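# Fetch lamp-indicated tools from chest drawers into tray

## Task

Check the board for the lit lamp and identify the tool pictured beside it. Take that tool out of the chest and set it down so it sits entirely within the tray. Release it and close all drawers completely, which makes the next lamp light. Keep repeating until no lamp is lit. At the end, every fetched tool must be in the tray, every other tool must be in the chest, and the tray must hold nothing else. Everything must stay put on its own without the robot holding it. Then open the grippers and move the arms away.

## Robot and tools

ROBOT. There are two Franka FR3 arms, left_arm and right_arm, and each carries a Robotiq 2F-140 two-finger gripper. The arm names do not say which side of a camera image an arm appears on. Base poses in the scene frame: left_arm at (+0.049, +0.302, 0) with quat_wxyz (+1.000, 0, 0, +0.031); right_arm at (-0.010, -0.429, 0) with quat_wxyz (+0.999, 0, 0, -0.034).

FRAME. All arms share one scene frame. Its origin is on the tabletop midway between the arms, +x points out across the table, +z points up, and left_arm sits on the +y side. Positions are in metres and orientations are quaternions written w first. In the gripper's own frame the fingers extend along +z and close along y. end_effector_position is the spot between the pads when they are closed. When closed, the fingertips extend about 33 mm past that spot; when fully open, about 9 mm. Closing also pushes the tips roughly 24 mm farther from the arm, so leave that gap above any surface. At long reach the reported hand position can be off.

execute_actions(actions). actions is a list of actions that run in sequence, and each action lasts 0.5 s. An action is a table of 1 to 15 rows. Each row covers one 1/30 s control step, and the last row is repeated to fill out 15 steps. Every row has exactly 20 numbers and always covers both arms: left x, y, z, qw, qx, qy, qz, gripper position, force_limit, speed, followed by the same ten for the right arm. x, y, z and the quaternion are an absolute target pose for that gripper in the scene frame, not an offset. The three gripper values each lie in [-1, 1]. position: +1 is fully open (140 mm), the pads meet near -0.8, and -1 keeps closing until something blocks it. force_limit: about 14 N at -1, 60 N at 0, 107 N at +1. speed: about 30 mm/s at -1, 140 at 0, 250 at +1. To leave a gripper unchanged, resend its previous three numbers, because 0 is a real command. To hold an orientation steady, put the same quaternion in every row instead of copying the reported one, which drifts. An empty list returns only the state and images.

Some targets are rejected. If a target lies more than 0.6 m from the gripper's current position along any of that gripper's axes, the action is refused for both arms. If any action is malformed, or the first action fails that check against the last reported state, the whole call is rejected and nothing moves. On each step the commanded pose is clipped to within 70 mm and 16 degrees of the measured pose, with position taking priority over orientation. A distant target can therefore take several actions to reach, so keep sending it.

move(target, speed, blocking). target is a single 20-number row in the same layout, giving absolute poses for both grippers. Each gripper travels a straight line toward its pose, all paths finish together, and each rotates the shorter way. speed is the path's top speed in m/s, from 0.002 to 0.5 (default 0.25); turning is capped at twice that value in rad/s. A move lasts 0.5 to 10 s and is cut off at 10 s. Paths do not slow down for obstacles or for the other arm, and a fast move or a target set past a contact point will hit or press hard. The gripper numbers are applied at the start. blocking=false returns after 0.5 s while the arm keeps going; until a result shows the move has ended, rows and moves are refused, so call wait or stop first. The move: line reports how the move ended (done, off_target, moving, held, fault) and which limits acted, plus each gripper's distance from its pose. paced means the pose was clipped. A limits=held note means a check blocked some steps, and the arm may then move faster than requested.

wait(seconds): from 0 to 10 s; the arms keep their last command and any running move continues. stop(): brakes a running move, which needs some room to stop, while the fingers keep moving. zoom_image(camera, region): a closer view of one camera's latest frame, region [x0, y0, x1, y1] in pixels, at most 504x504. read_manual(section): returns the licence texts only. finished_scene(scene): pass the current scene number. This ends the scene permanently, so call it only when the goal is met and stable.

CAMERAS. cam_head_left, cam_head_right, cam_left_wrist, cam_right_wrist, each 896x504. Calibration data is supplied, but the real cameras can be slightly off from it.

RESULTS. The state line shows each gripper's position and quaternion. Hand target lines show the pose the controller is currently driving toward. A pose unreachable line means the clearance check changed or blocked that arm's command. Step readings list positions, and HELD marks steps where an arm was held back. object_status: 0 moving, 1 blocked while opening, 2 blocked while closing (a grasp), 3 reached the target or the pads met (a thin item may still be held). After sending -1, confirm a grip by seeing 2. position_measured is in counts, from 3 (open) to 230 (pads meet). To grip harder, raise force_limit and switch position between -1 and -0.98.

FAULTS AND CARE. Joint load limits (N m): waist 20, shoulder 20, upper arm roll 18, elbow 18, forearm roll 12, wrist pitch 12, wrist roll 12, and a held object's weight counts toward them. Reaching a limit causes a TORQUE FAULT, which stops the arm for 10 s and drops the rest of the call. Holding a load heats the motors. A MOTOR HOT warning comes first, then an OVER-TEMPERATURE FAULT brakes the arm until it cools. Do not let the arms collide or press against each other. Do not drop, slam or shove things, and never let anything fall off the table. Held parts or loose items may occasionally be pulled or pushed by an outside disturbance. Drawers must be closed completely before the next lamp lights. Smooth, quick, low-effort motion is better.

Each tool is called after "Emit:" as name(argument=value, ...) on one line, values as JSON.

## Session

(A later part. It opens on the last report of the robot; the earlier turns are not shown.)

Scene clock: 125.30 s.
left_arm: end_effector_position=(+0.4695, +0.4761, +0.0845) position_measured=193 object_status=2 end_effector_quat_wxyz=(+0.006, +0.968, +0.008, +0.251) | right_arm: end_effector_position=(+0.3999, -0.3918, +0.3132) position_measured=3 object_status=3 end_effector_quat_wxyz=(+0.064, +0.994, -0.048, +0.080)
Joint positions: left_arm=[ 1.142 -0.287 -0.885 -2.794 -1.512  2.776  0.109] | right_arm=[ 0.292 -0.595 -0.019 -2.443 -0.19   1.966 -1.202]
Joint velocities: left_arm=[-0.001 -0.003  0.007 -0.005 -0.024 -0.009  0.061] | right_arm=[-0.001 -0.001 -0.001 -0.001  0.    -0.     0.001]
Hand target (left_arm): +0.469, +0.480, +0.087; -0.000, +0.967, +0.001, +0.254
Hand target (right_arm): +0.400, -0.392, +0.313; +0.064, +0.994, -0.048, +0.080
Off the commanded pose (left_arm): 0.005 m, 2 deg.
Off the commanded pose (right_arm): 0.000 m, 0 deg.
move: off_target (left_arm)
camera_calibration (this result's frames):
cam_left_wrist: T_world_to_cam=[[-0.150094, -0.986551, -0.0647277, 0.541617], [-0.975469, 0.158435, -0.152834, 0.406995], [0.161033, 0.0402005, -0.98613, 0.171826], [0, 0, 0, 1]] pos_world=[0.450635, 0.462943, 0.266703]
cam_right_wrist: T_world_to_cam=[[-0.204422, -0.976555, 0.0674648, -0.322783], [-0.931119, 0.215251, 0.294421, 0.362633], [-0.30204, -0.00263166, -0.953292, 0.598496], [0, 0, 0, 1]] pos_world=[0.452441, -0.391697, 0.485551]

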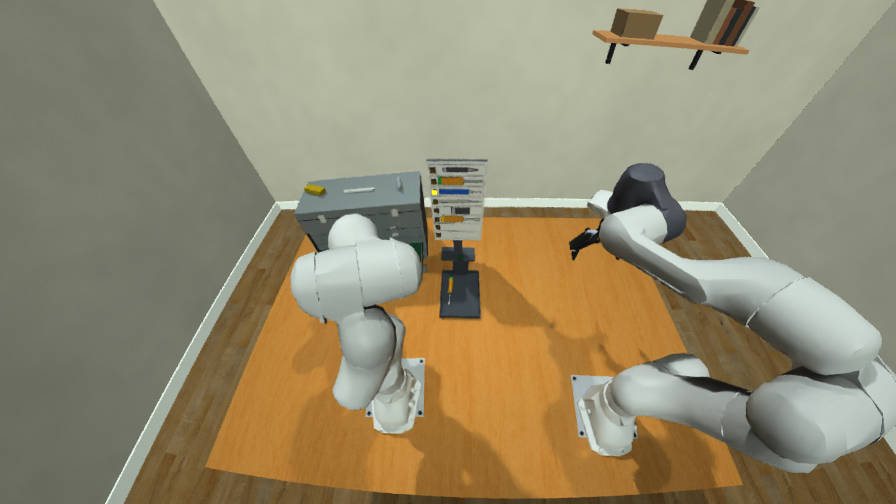

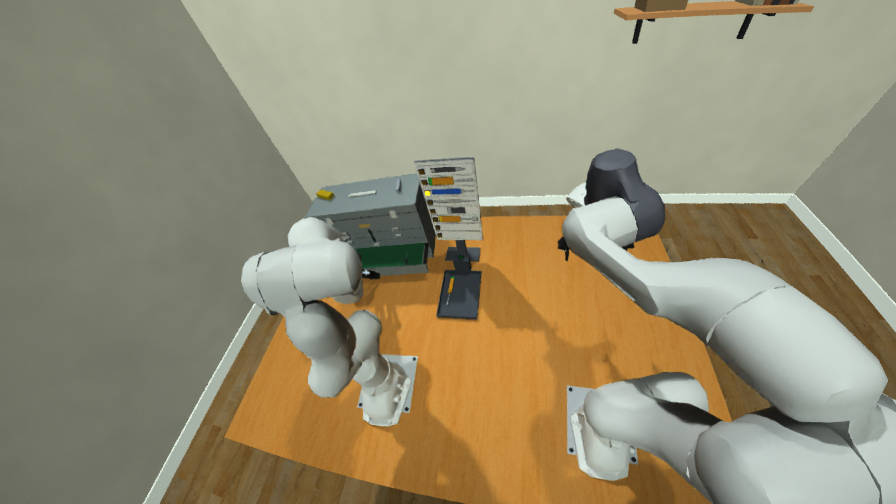

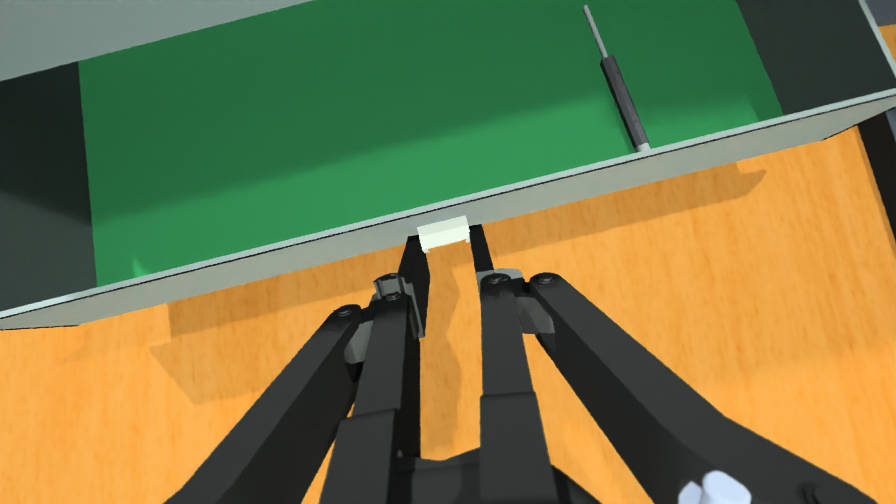

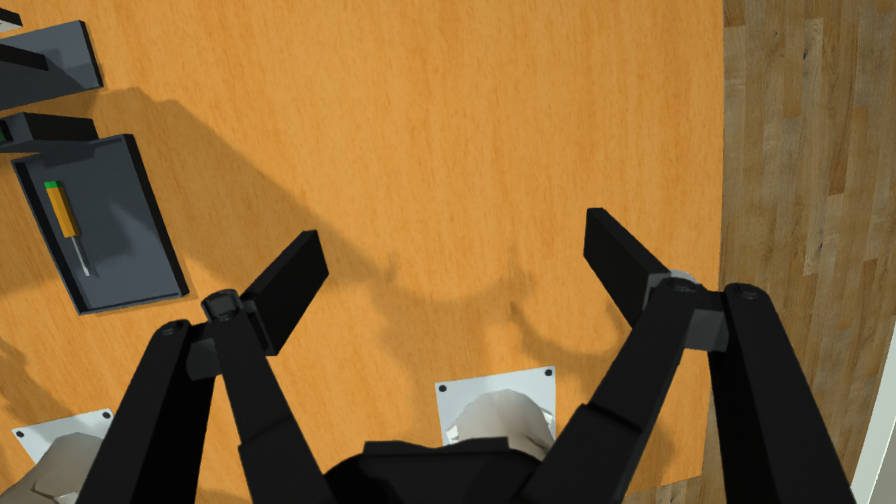

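Emit:
move(target=[0.607,0.486,0.089,0,0.966,0,0.259,-1,0,0,0.4,-0.392,0.313,0.064,0.994,-0.048,0.08,1,0,0], speed=0.1)

Emit:
move(target=[0.607,0.486,0.089,0,0.966,0,0.259,0,0,0,0.4,-0.392,0.313,0.064,0.994,-0.048,0.08,1,0,0])

Emit:
move(target=[0.55,0.42,0.16,0,0.966,0,0.259,0,0,0,0.4,-0.392,0.313,0.064,0.994,-0.048,0.08,1,0,0])

Emit:
move(target=[0.568,0.36,0.222,0,0.966,0,0.259,0,0,0,0.4,-0.392,0.313,0.064,0.994,-0.048,0.08,1,0,0])

Emit:
move(target=[0.613,0.36,0.187,0,0.966,0,0.259,0,0,0,0.4,-0.392,0.313,0.064,0.994,-0.048,0.08,1,0,0], speed=0.08)

Scene clock: 127.73 s.
left_arm: end_effector_position=(+0.6021, +0.4868, +0.0864) position_measured=193 object_status=2 end_effector_quat_wxyz=(-0.001, +0.965, -0.001, +0.261) | right_arm: end_effector_position=(+0.3999, -0.3918, +0.3132) position_measured=3 object_status=3 end_effector_quat_wxyz=(+0.064, +0.994, -0.048, +0.080)
Joint positions: left_arm=[ 0.964  0.157 -0.772 -2.498 -0.984  3.101 -0.304] | right_arm=[ 0.292 -0.595 -0.019 -2.443 -0.19   1.966 -1.202]
Joint velocities: left_arm=[-0.067 -0.014  0.073 -0.     0.062 -0.022 -0.101] | right_arm=[ 0.    -0.001 -0.001  0.001 -0.    -0.002  0.   ]
Hand target (left_arm): +0.610, +0.483, +0.091; +0.001, +0.964, -0.001, +0.265
Hand target (right_arm): +0.400, -0.392, +0.313; +0.064, +0.994, -0.048, +0.080
Off the commanded pose (left_arm): 0.006 m, 0 deg.
Off the commanded pose (right_arm): 0.000 m, 0 deg.
move: off_target (left_arm)
camera_calibration (this result's frames):
cam_left_wrist: T_world_to_cam=[[-0.163431, -0.982869, -0.0851935, 0.580188], [-0.969794, 0.175905, -0.16899, 0.524362], [0.181081, 0.0550019, -0.981929, 0.132274], [0, 0, 0, 1]] pos_world=[0.579391, 0.470735, 0.267924]
cam_right_wrist: T_world_to_cam=[[-0.204422, -0.976555, 0.0674648, -0.322783], [-0.931119, 0.215251, 0.294421, 0.362633], [-0.30204, -0.00263172, -0.953292, 0.598496], [0, 0, 0, 1]] pos_world=[0.452441, -0.391697, 0.485551]

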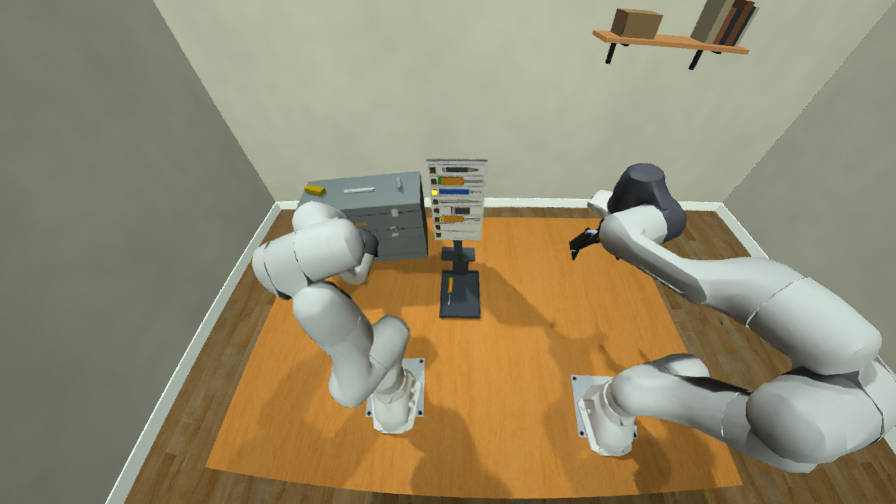

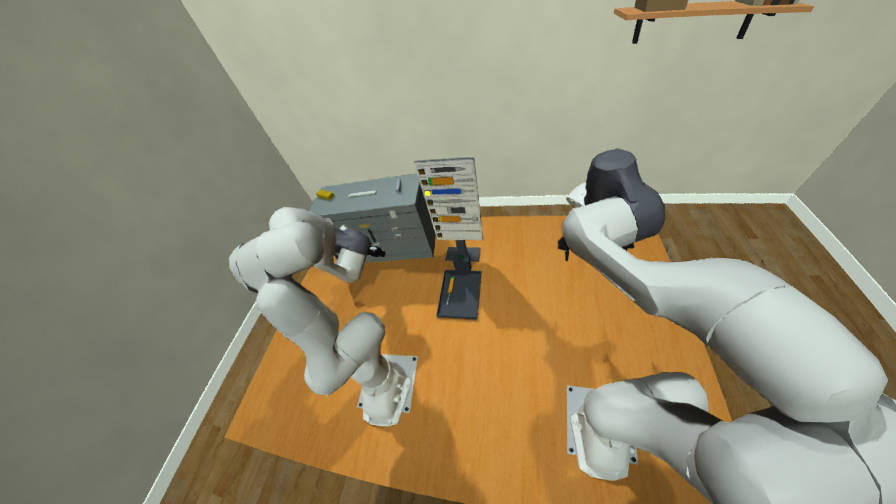

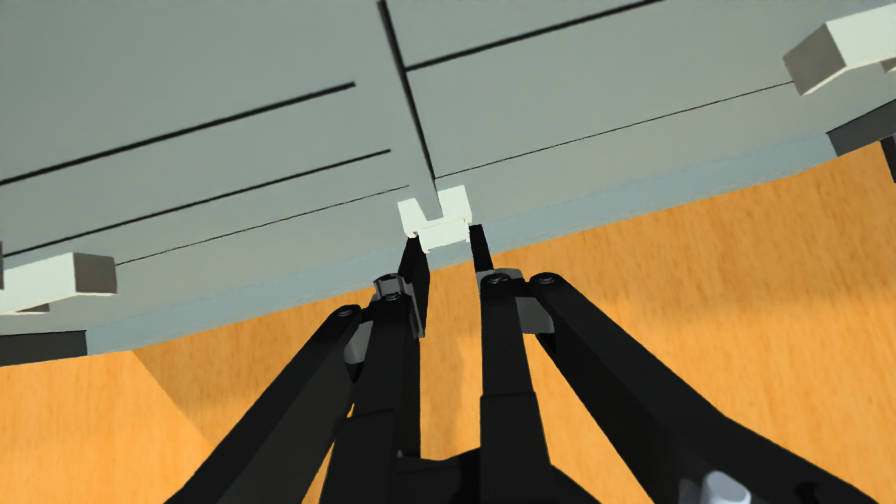

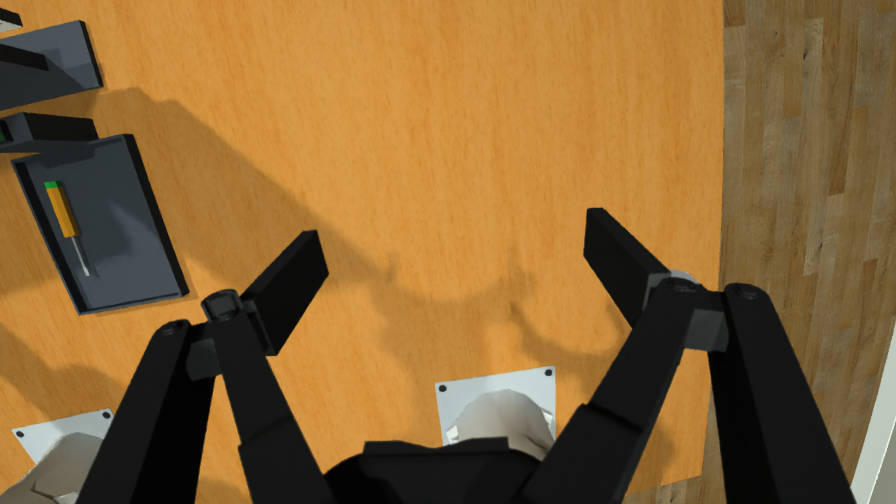

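Scene clock: 128.43 s.
left_arm: end_effector_position=(+0.6027, +0.4839, +0.0847) position_measured=129 object_status=3 end_effector_quat_wxyz=(+0.002, +0.967, -0.003, +0.256) | right_arm: end_effector_position=(+0.3999, -0.3918, +0.3132) position_measured=3 object_status=3 end_effector_quat_wxyz=(+0.064, +0.994, -0.048, +0.080)
Joint positions: left_arm=[ 0.93   0.156 -0.737 -2.498 -0.949  3.091 -0.339] | right_arm=[ 0.292 -0.595 -0.019 -2.443 -0.19   1.966 -1.202]
Joint velocities: left_arm=[-0.028 -0.004  0.029  0.001  0.021 -0.007 -0.043] | right_arm=[-0.     0.001 -0.     0.    -0.    -0.    -0.001]
Hand target (left_arm): +0.607, +0.486, +0.089; +0.000, +0.966, -0.000, +0.260
Hand target (right_arm): +0.400, -0.392, +0.313; +0.064, +0.994, -0.048, +0.080
Off the commanded pose (left_arm): 0.006 m, 1 deg.
Off the commanded pose (right_arm): 0.000 m, 0 deg.
move: off_target (left_arm)
camera_calibration (this result's frames):
cam_left_wrist: T_world_to_cam=[[-0.168951, -0.982398, -0.0796807, 0.579903], [-0.970419, 0.179946, -0.160957, 0.522897], [0.172462, 0.0501296, -0.98374, 0.138314], [0, 0, 0, 1]] pos_world=[0.58155, 0.468669, 0.266436]
cam_right_wrist: T_world_to_cam=[[-0.204422, -0.976555, 0.0674649, -0.322783], [-0.931119, 0.215251, 0.294421, 0.362633], [-0.30204, -0.00263182, -0.953292, 0.598496], [0, 0, 0, 1]] pos_world=[0.452441, -0.391697, 0.485551]

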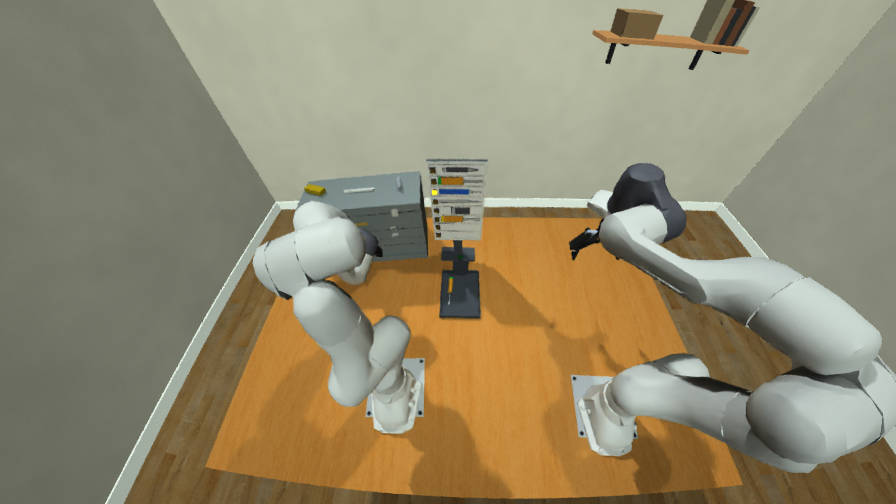

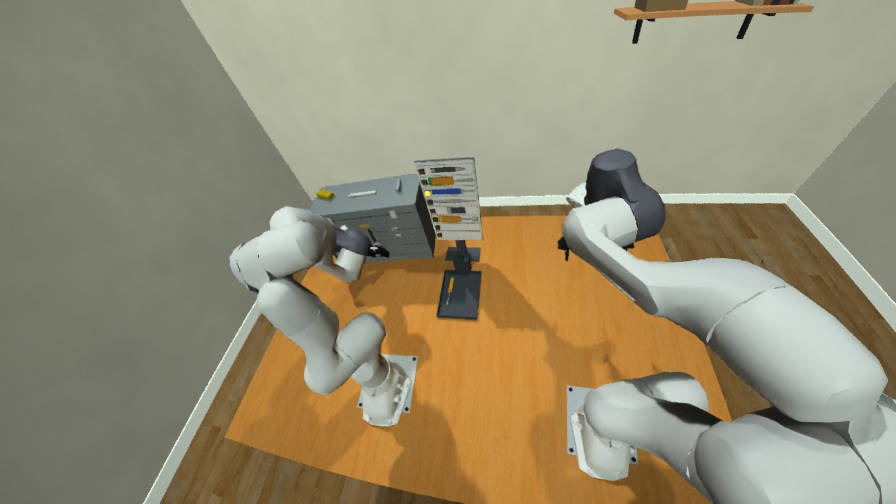

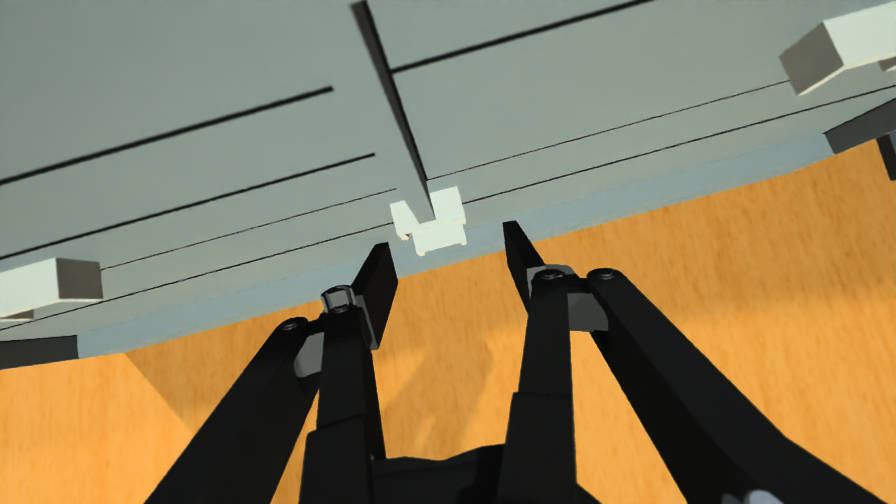

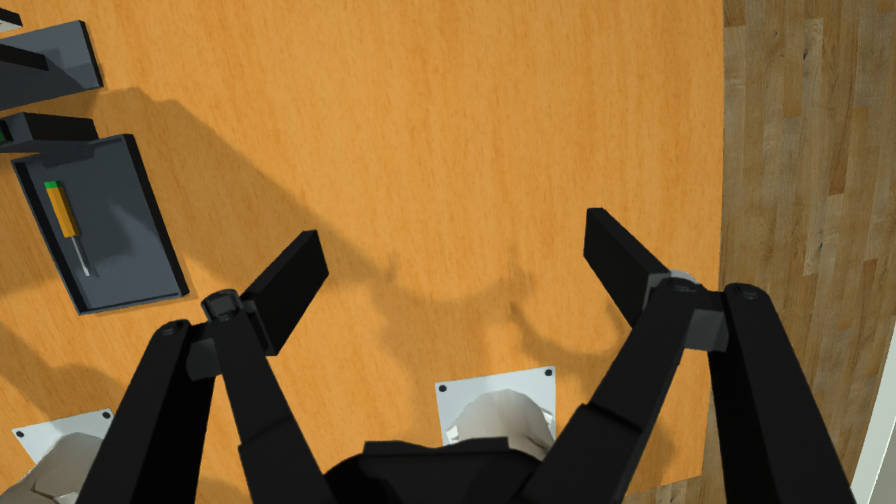

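Scene clock: 129.73 s.
left_arm: end_effector_position=(+0.5506, +0.4202, +0.1605) position_measured=129 object_status=3 end_effector_quat_wxyz=(-0.002, +0.965, -0.006, +0.262) | right_arm: end_effector_position=(+0.3999, -0.3918, +0.3132) position_measured=3 object_status=3 end_effector_quat_wxyz=(+0.064, +0.994, -0.048, +0.080)
Joint positions: left_arm=[ 0.856 -0.347 -0.762 -2.699 -1.111  2.809 -0.432] | right_arm=[ 0.292 -0.595 -0.019 -2.443 -0.19   1.966 -1.202]
Joint velocities: left_arm=[ 0.    -0.001 -0.     0.001 -0.001 -0.013 -0.023] | right_arm=[ 0.001 -0.001  0.002  0.001 -0.     0.    -0.001]
Hand target (left_arm): +0.549, +0.420, +0.160; +0.000, +0.966, +0.001, +0.260
Hand target (right_arm): +0.400, -0.392, +0.313; +0.064, +0.994, -0.048, +0.080
Off the commanded pose (left_arm): 0.001 m, 1 deg.
Off the commanded pose (right_arm): 0.000 m, 0 deg.
move: done
camera_calibration (this result's frames):
cam_left_wrist: T_world_to_cam=[[-0.170937, -0.981066, -0.0910469, 0.516949], [-0.968012, 0.184448, -0.170093, 0.494288], [0.183666, 0.0590592, -0.981213, 0.214714], [0, 0, 0, 1]] pos_world=[0.527406, 0.40331, 0.341822]
cam_right_wrist: T_world_to_cam=[[-0.204422, -0.976555, 0.0674649, -0.322783], [-0.931119, 0.215251, 0.294421, 0.362633], [-0.30204, -0.00263187, -0.953292, 0.598496], [0, 0, 0, 1]] pos_world=[0.452441, -0.391697, 0.485551]

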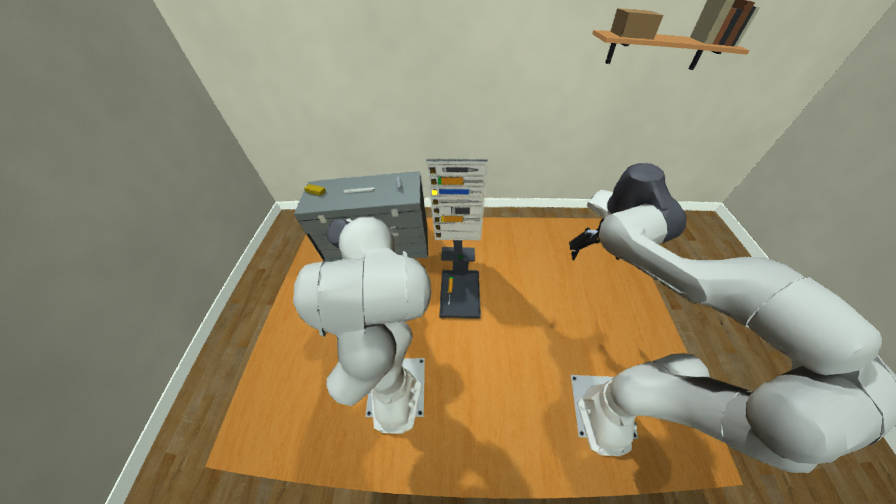

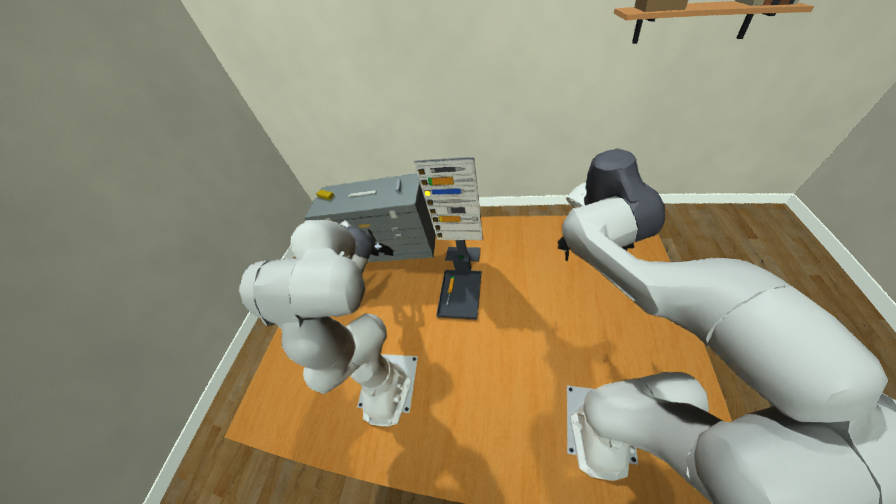

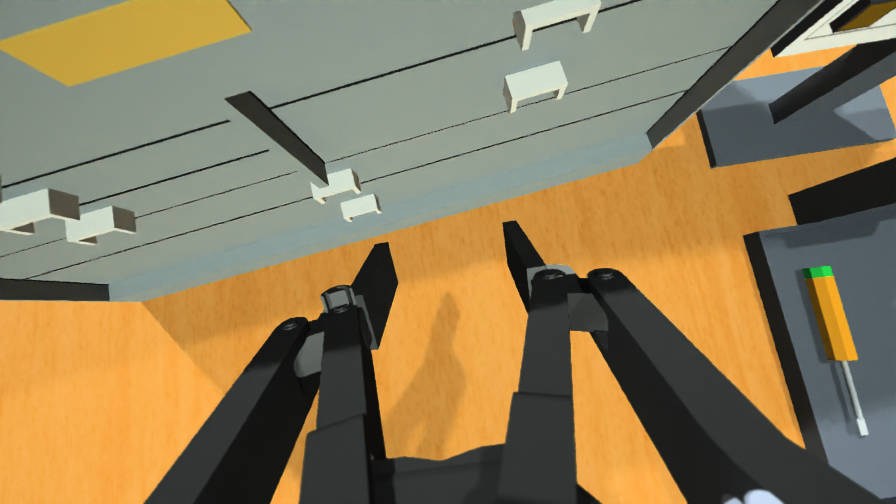

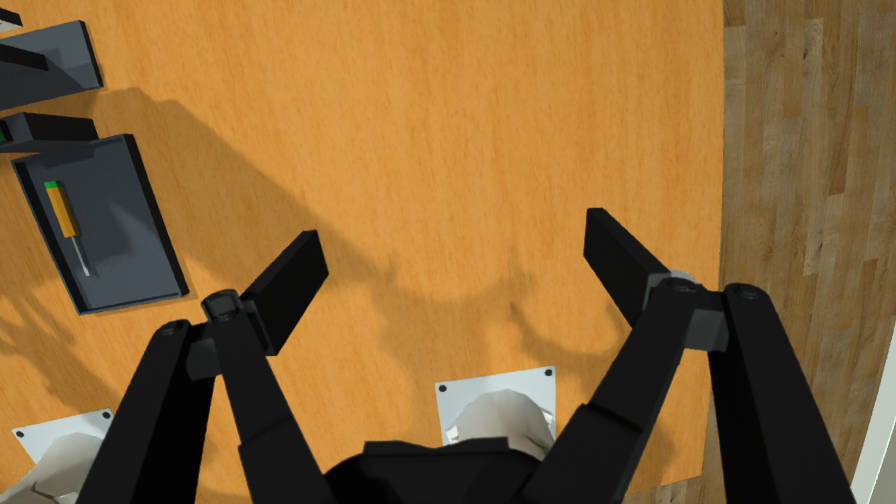

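Scene clock: 131.10 s.
left_arm: end_effector_position=(+0.5679, +0.3598, +0.2218) position_measured=129 object_status=3 end_effector_quat_wxyz=(-0.001, +0.965, -0.005, +0.262) | right_arm: end_effector_position=(+0.3999, -0.3918, +0.3132) position_measured=3 object_status=3 end_effector_quat_wxyz=(+0.064, +0.994, -0.048, +0.080)
Joint positions: left_arm=[ 0.872 -0.581 -0.852 -2.653 -1.01   2.6   -0.706] | right_arm=[ 0.292 -0.595 -0.019 -2.443 -0.19   1.966 -1.202]
Joint velocities: left_arm=[ 0.007 -0.004 -0.007  0.002  0.    -0.013 -0.031] | right_arm=[ 0.    -0.001 -0.001  0.001  0.     0.     0.001]
Hand target (left_arm): +0.568, +0.359, +0.222; +0.001, +0.965, +0.000, +0.261
Hand target (right_arm): +0.400, -0.392, +0.313; +0.064, +0.994, -0.048, +0.080
Off the commanded pose (left_arm): 0.000 m, 1 deg.
Off the commanded pose (right_arm): 0.000 m, 0 deg.
move: done
camera_calibration (this result's frames):
cam_left_wrist: T_world_to_cam=[[-0.170594, -0.981421, -0.0878061, 0.465414], [-0.967905, 0.183598, -0.171614, 0.533149], [0.184546, 0.0557117, -0.981244, 0.275974], [0, 0, 0, 1]] pos_world=[0.544504, 0.343507, 0.40316]
cam_right_wrist: T_world_to_cam=[[-0.204422, -0.976555, 0.0674649, -0.322783], [-0.93112, 0.21525, 0.294421, 0.362633], [-0.30204, -0.00263198, -0.953292, 0.598496], [0, 0, 0, 1]] pos_world=[0.452441, -0.391697, 0.485551]

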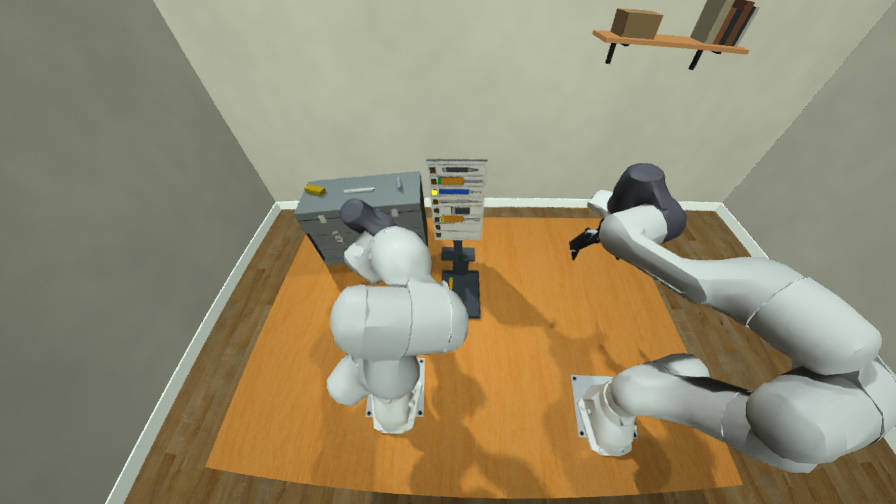

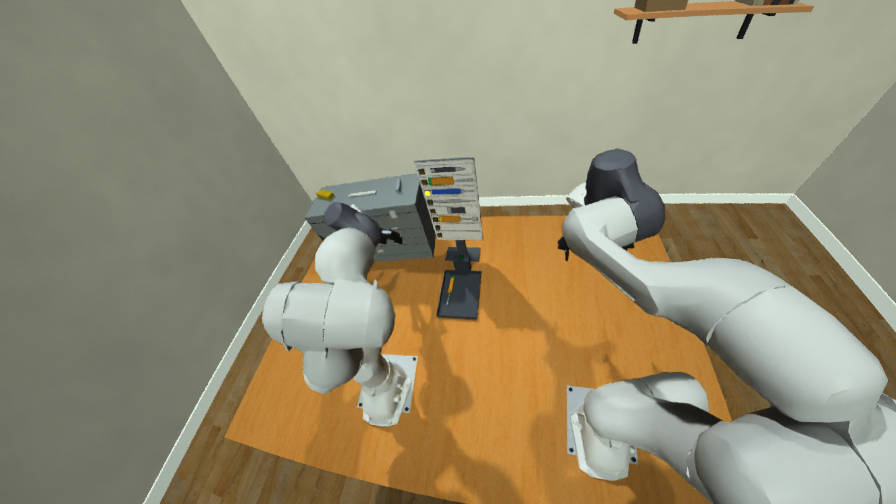

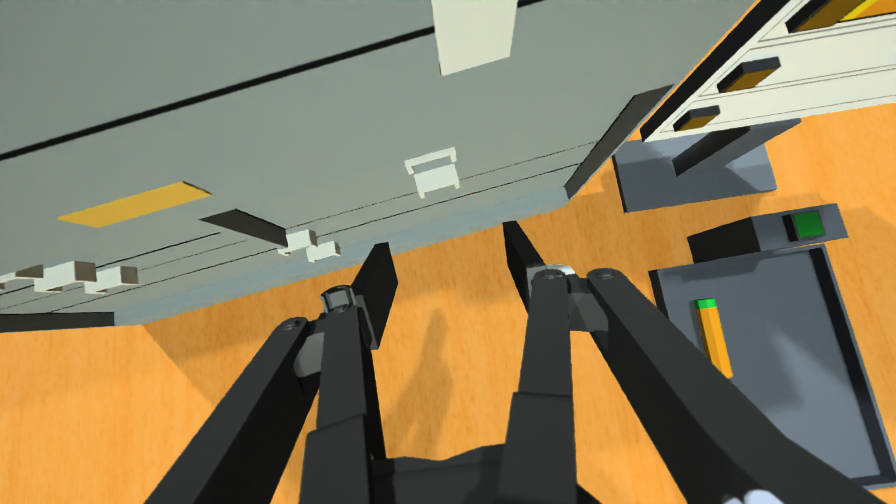

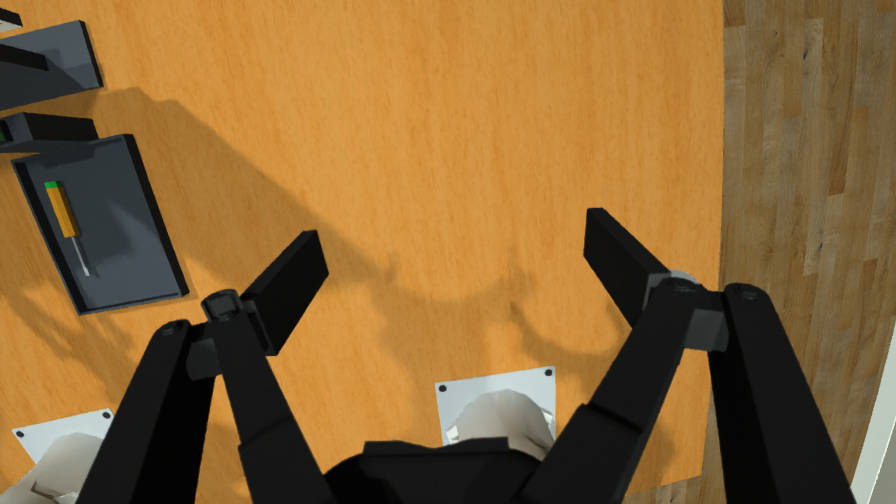

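Scene clock: 132.37 s.
left_arm: end_effector_position=(+0.6116, +0.3587, +0.1851) position_measured=129 object_status=3 end_effector_quat_wxyz=(+0.001, +0.966, -0.004, +0.257) | right_arm: end_effector_position=(+0.3999, -0.3918, +0.3132) position_measured=3 object_status=3 end_effector_quat_wxyz=(+0.064, +0.994, -0.048, +0.080)
Joint positions: left_arm=[ 1.045 -0.346 -1.068 -2.553 -0.959  2.776 -0.734] | right_arm=[ 0.292 -0.595 -0.019 -2.443 -0.19   1.966 -1.202]
Joint velocities: left_arm=[ 0.018 -0.001 -0.016  0.003 -0.     0.006 -0.009] | right_arm=[-0.    -0.     0.     0.     0.001 -0.    -0.   ]
Hand target (left_arm): +0.613, +0.360, +0.186; -0.001, +0.966, -0.001, +0.258
Hand target (right_arm): +0.400, -0.392, +0.313; +0.064, +0.994, -0.048, +0.080
Off the commanded pose (left_arm): 0.003 m, 1 deg.
Off the commanded pose (right_arm): 0.000 m, 0 deg.
move: done
camera_calibration (this result's frames):
cam_left_wrist: T_world_to_cam=[[-0.169898, -0.981965, -0.0829365, 0.467433], [-0.970085, 0.181463, -0.161263, 0.569541], [0.173405, 0.0530572, -0.98342, 0.240186], [0, 0, 0, 1]] pos_world=[0.59027, 0.342908, 0.366817]
cam_right_wrist: T_world_to_cam=[[-0.204422, -0.976555, 0.0674649, -0.322783], [-0.931119, 0.215251, 0.294421, 0.362633], [-0.30204, -0.00263182, -0.953292, 0.598496], [0, 0, 0, 1]] pos_world=[0.452441, -0.391697, 0.485551]

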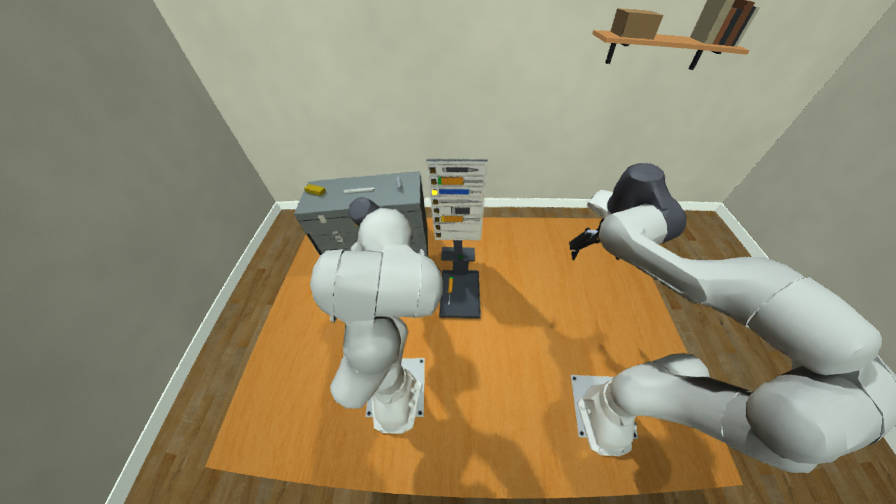

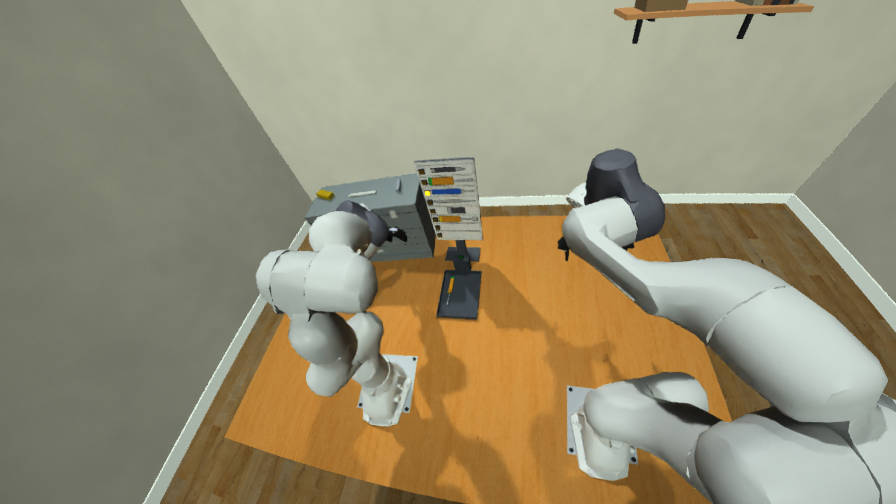

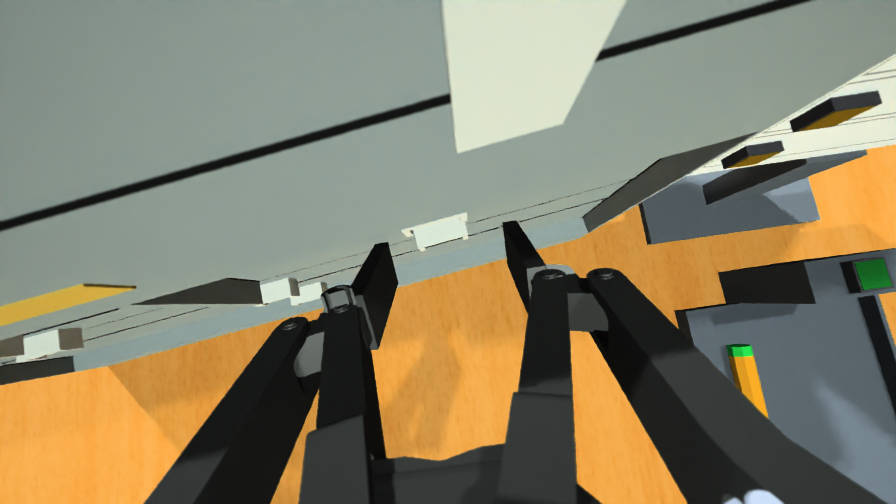

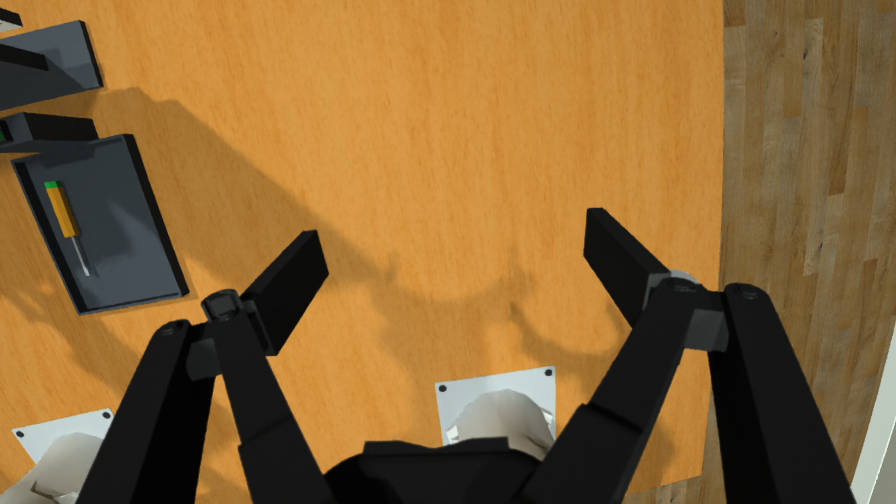

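Emit:
move(target=[0.613,0.36,0.187,0,0.966,0,0.259,-1,0,0,0.4,-0.392,0.313,0.064,0.994,-0.048,0.08,1,0,0])

Emit:
move(target=[0.48,0.352,0.187,0,0.966,0,0.259,-1,0,0,0.4,-0.392,0.313,0.064,0.994,-0.048,0.08,1,0,0], speed=0.1)

Scene clock: 133.17 s.
left_arm: end_effector_position=(+0.6117, +0.3601, +0.1855) position_measured=193 object_status=2 end_effector_quat_wxyz=(-0.000, +0.966, -0.002, +0.257) | right_arm: end_effector_position=(+0.3999, -0.3918, +0.3132) position_measured=3 object_status=3 end_effector_quat_wxyz=(+0.064, +0.994, -0.048, +0.080)
Joint positions: left_arm=[ 1.047 -0.347 -1.068 -2.553 -0.959  2.778 -0.735] | right_arm=[ 0.292 -0.595 -0.019 -2.443 -0.19   1.966 -1.202]
Joint velocities: left_arm=[-0.001  0.    -0.001  0.001 -0.    -0.    -0.   ] | right_arm=[ 0.002  0.001 -0.    -0.001 -0.     0.001 -0.   ]
Hand target (left_arm): +0.613, +0.360, +0.187; +0.000, +0.966, -0.000, +0.259
Hand target (right_arm): +0.400, -0.392, +0.313; +0.064, +0.994, -0.048, +0.080
Off the commanded pose (left_arm): 0.002 m, 0 deg.
Off the commanded pose (right_arm): 0.000 m, 0 deg.
move: done
camera_calibration (this result's frames):
cam_left_wrist: T_world_to_cam=[[-0.166775, -0.982415, -0.0839508, 0.467298], [-0.970467, 0.178603, -0.162157, 0.570913], [0.1743, 0.0544278, -0.983187, 0.239353], [0, 0, 0, 1]] pos_world=[0.590266, 0.344086, 0.367137]
cam_right_wrist: T_world_to_cam=[[-0.204422, -0.976555, 0.0674649, -0.322783], [-0.931119, 0.215251, 0.294421, 0.362633], [-0.30204, -0.00263184, -0.953292, 0.598496], [0, 0, 0, 1]] pos_world=[0.452441, -0.391697, 0.485551]

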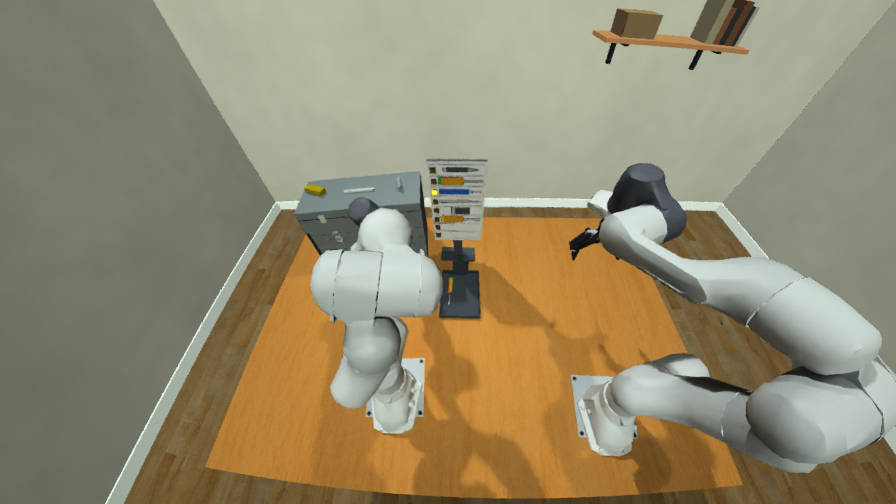

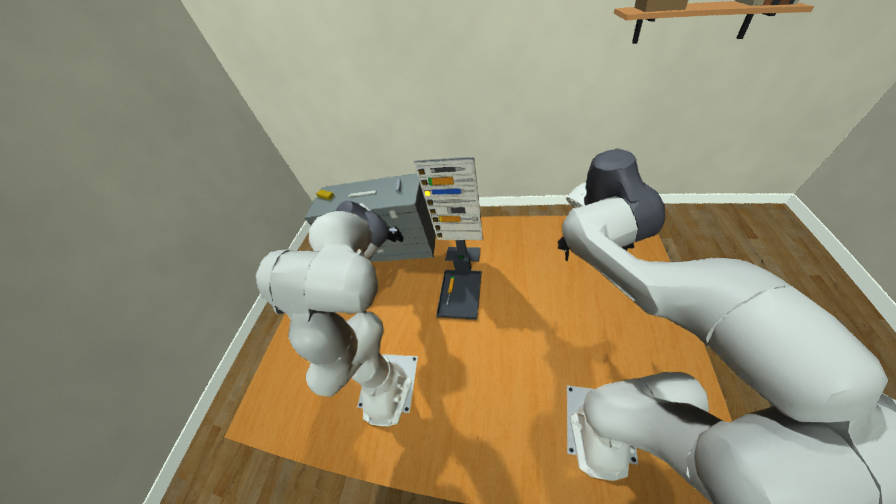

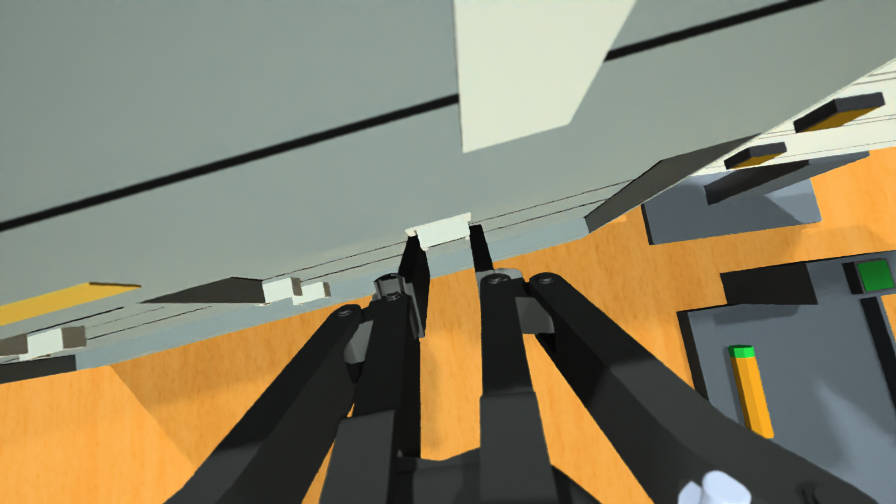

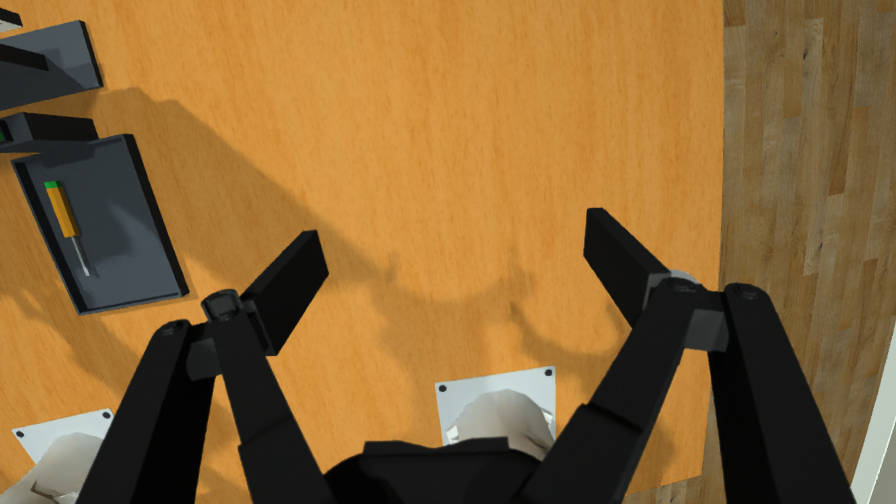

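Scene clock: 134.93 s.
left_arm: end_effector_position=(+0.4809, +0.3487, +0.1860) position_measured=193 object_status=2 end_effector_quat_wxyz=(+0.004, +0.966, -0.004, +0.258) | right_arm: end_effector_position=(+0.3999, -0.3918, +0.3132) position_measured=3 object_status=3 end_effector_quat_wxyz=(+0.064, +0.994, -0.048, +0.080)
Joint positions: left_arm=[ 0.674 -0.813 -0.749 -2.922 -1.145  2.548 -0.636] | right_arm=[ 0.292 -0.595 -0.019 -2.443 -0.19   1.966 -1.202]
Joint velocities: left_arm=[ 0.001 -0.012  0.001 -0.005  0.002 -0.011  0.   ] | right_arm=[-0.002 -0.    -0.     0.    -0.     0.    -0.   ]
Hand target (left_arm): +0.480, +0.354, +0.187; +0.001, +0.966, +0.001, +0.260
Hand target (right_arm): +0.400, -0.392, +0.313; +0.064, +0.994, -0.048, +0.080
Off the commanded pose (left_arm): 0.004 m, 1 deg.
Off the commanded pose (right_arm): 0.000 m, 0 deg.
move: off_target (left_arm)
camera_calibration (this result's frames):
cam_left_wrist: T_world_to_cam=[[-0.17176, -0.982091, -0.0774367, 0.435474], [-0.969106, 0.182566, -0.16584, 0.444695], [0.177007, 0.0465597, -0.983108, 0.264688], [0, 0, 0, 1]] pos_world=[0.458902, 0.334165, 0.367686]
cam_right_wrist: T_world_to_cam=[[-0.204422, -0.976555, 0.067465, -0.322783], [-0.931119, 0.215251, 0.294421, 0.362633], [-0.30204, -0.00263194, -0.953292, 0.598496], [0, 0, 0, 1]] pos_world=[0.452441, -0.391697, 0.485551]

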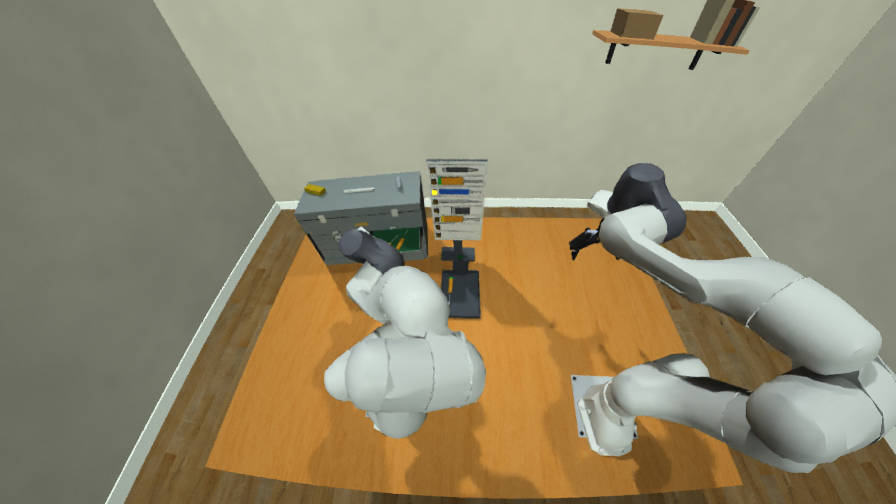

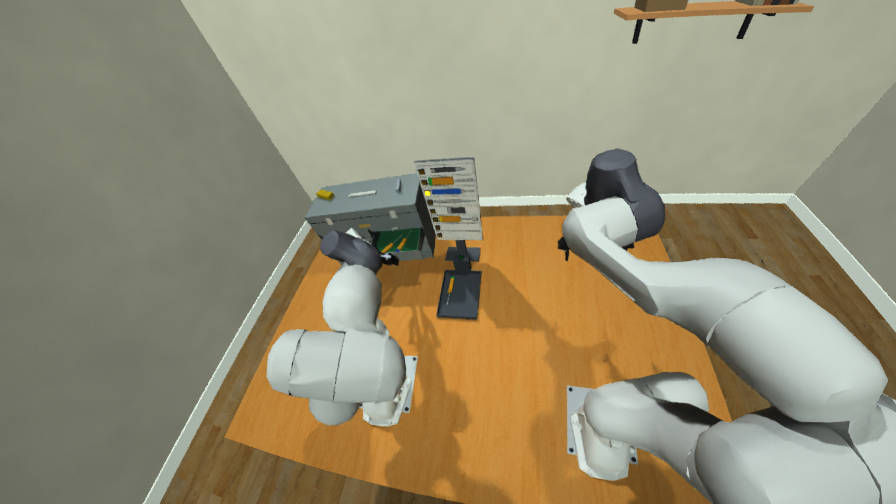

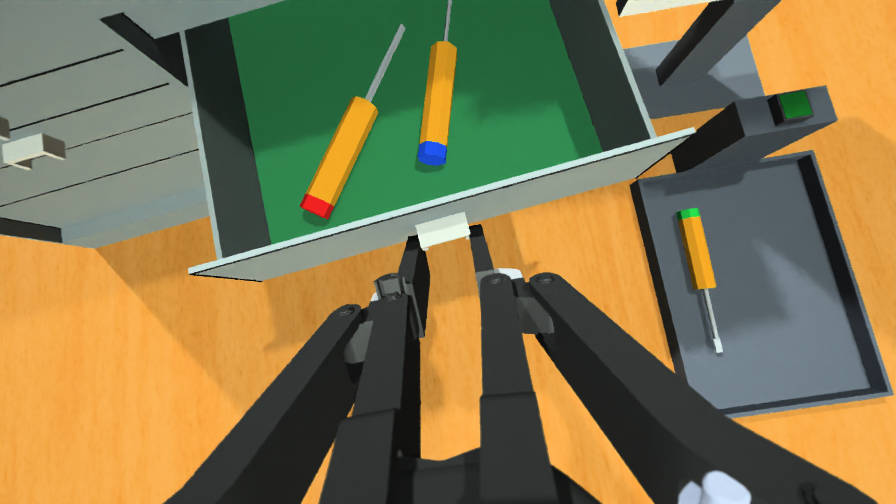

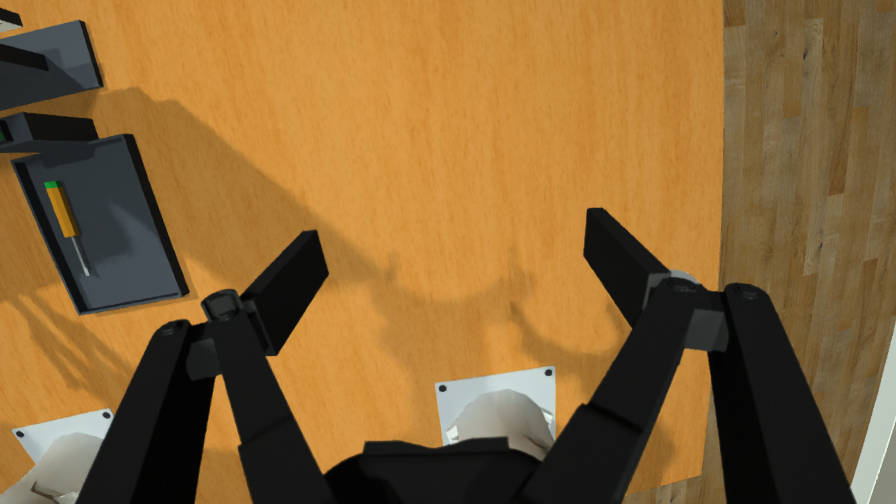

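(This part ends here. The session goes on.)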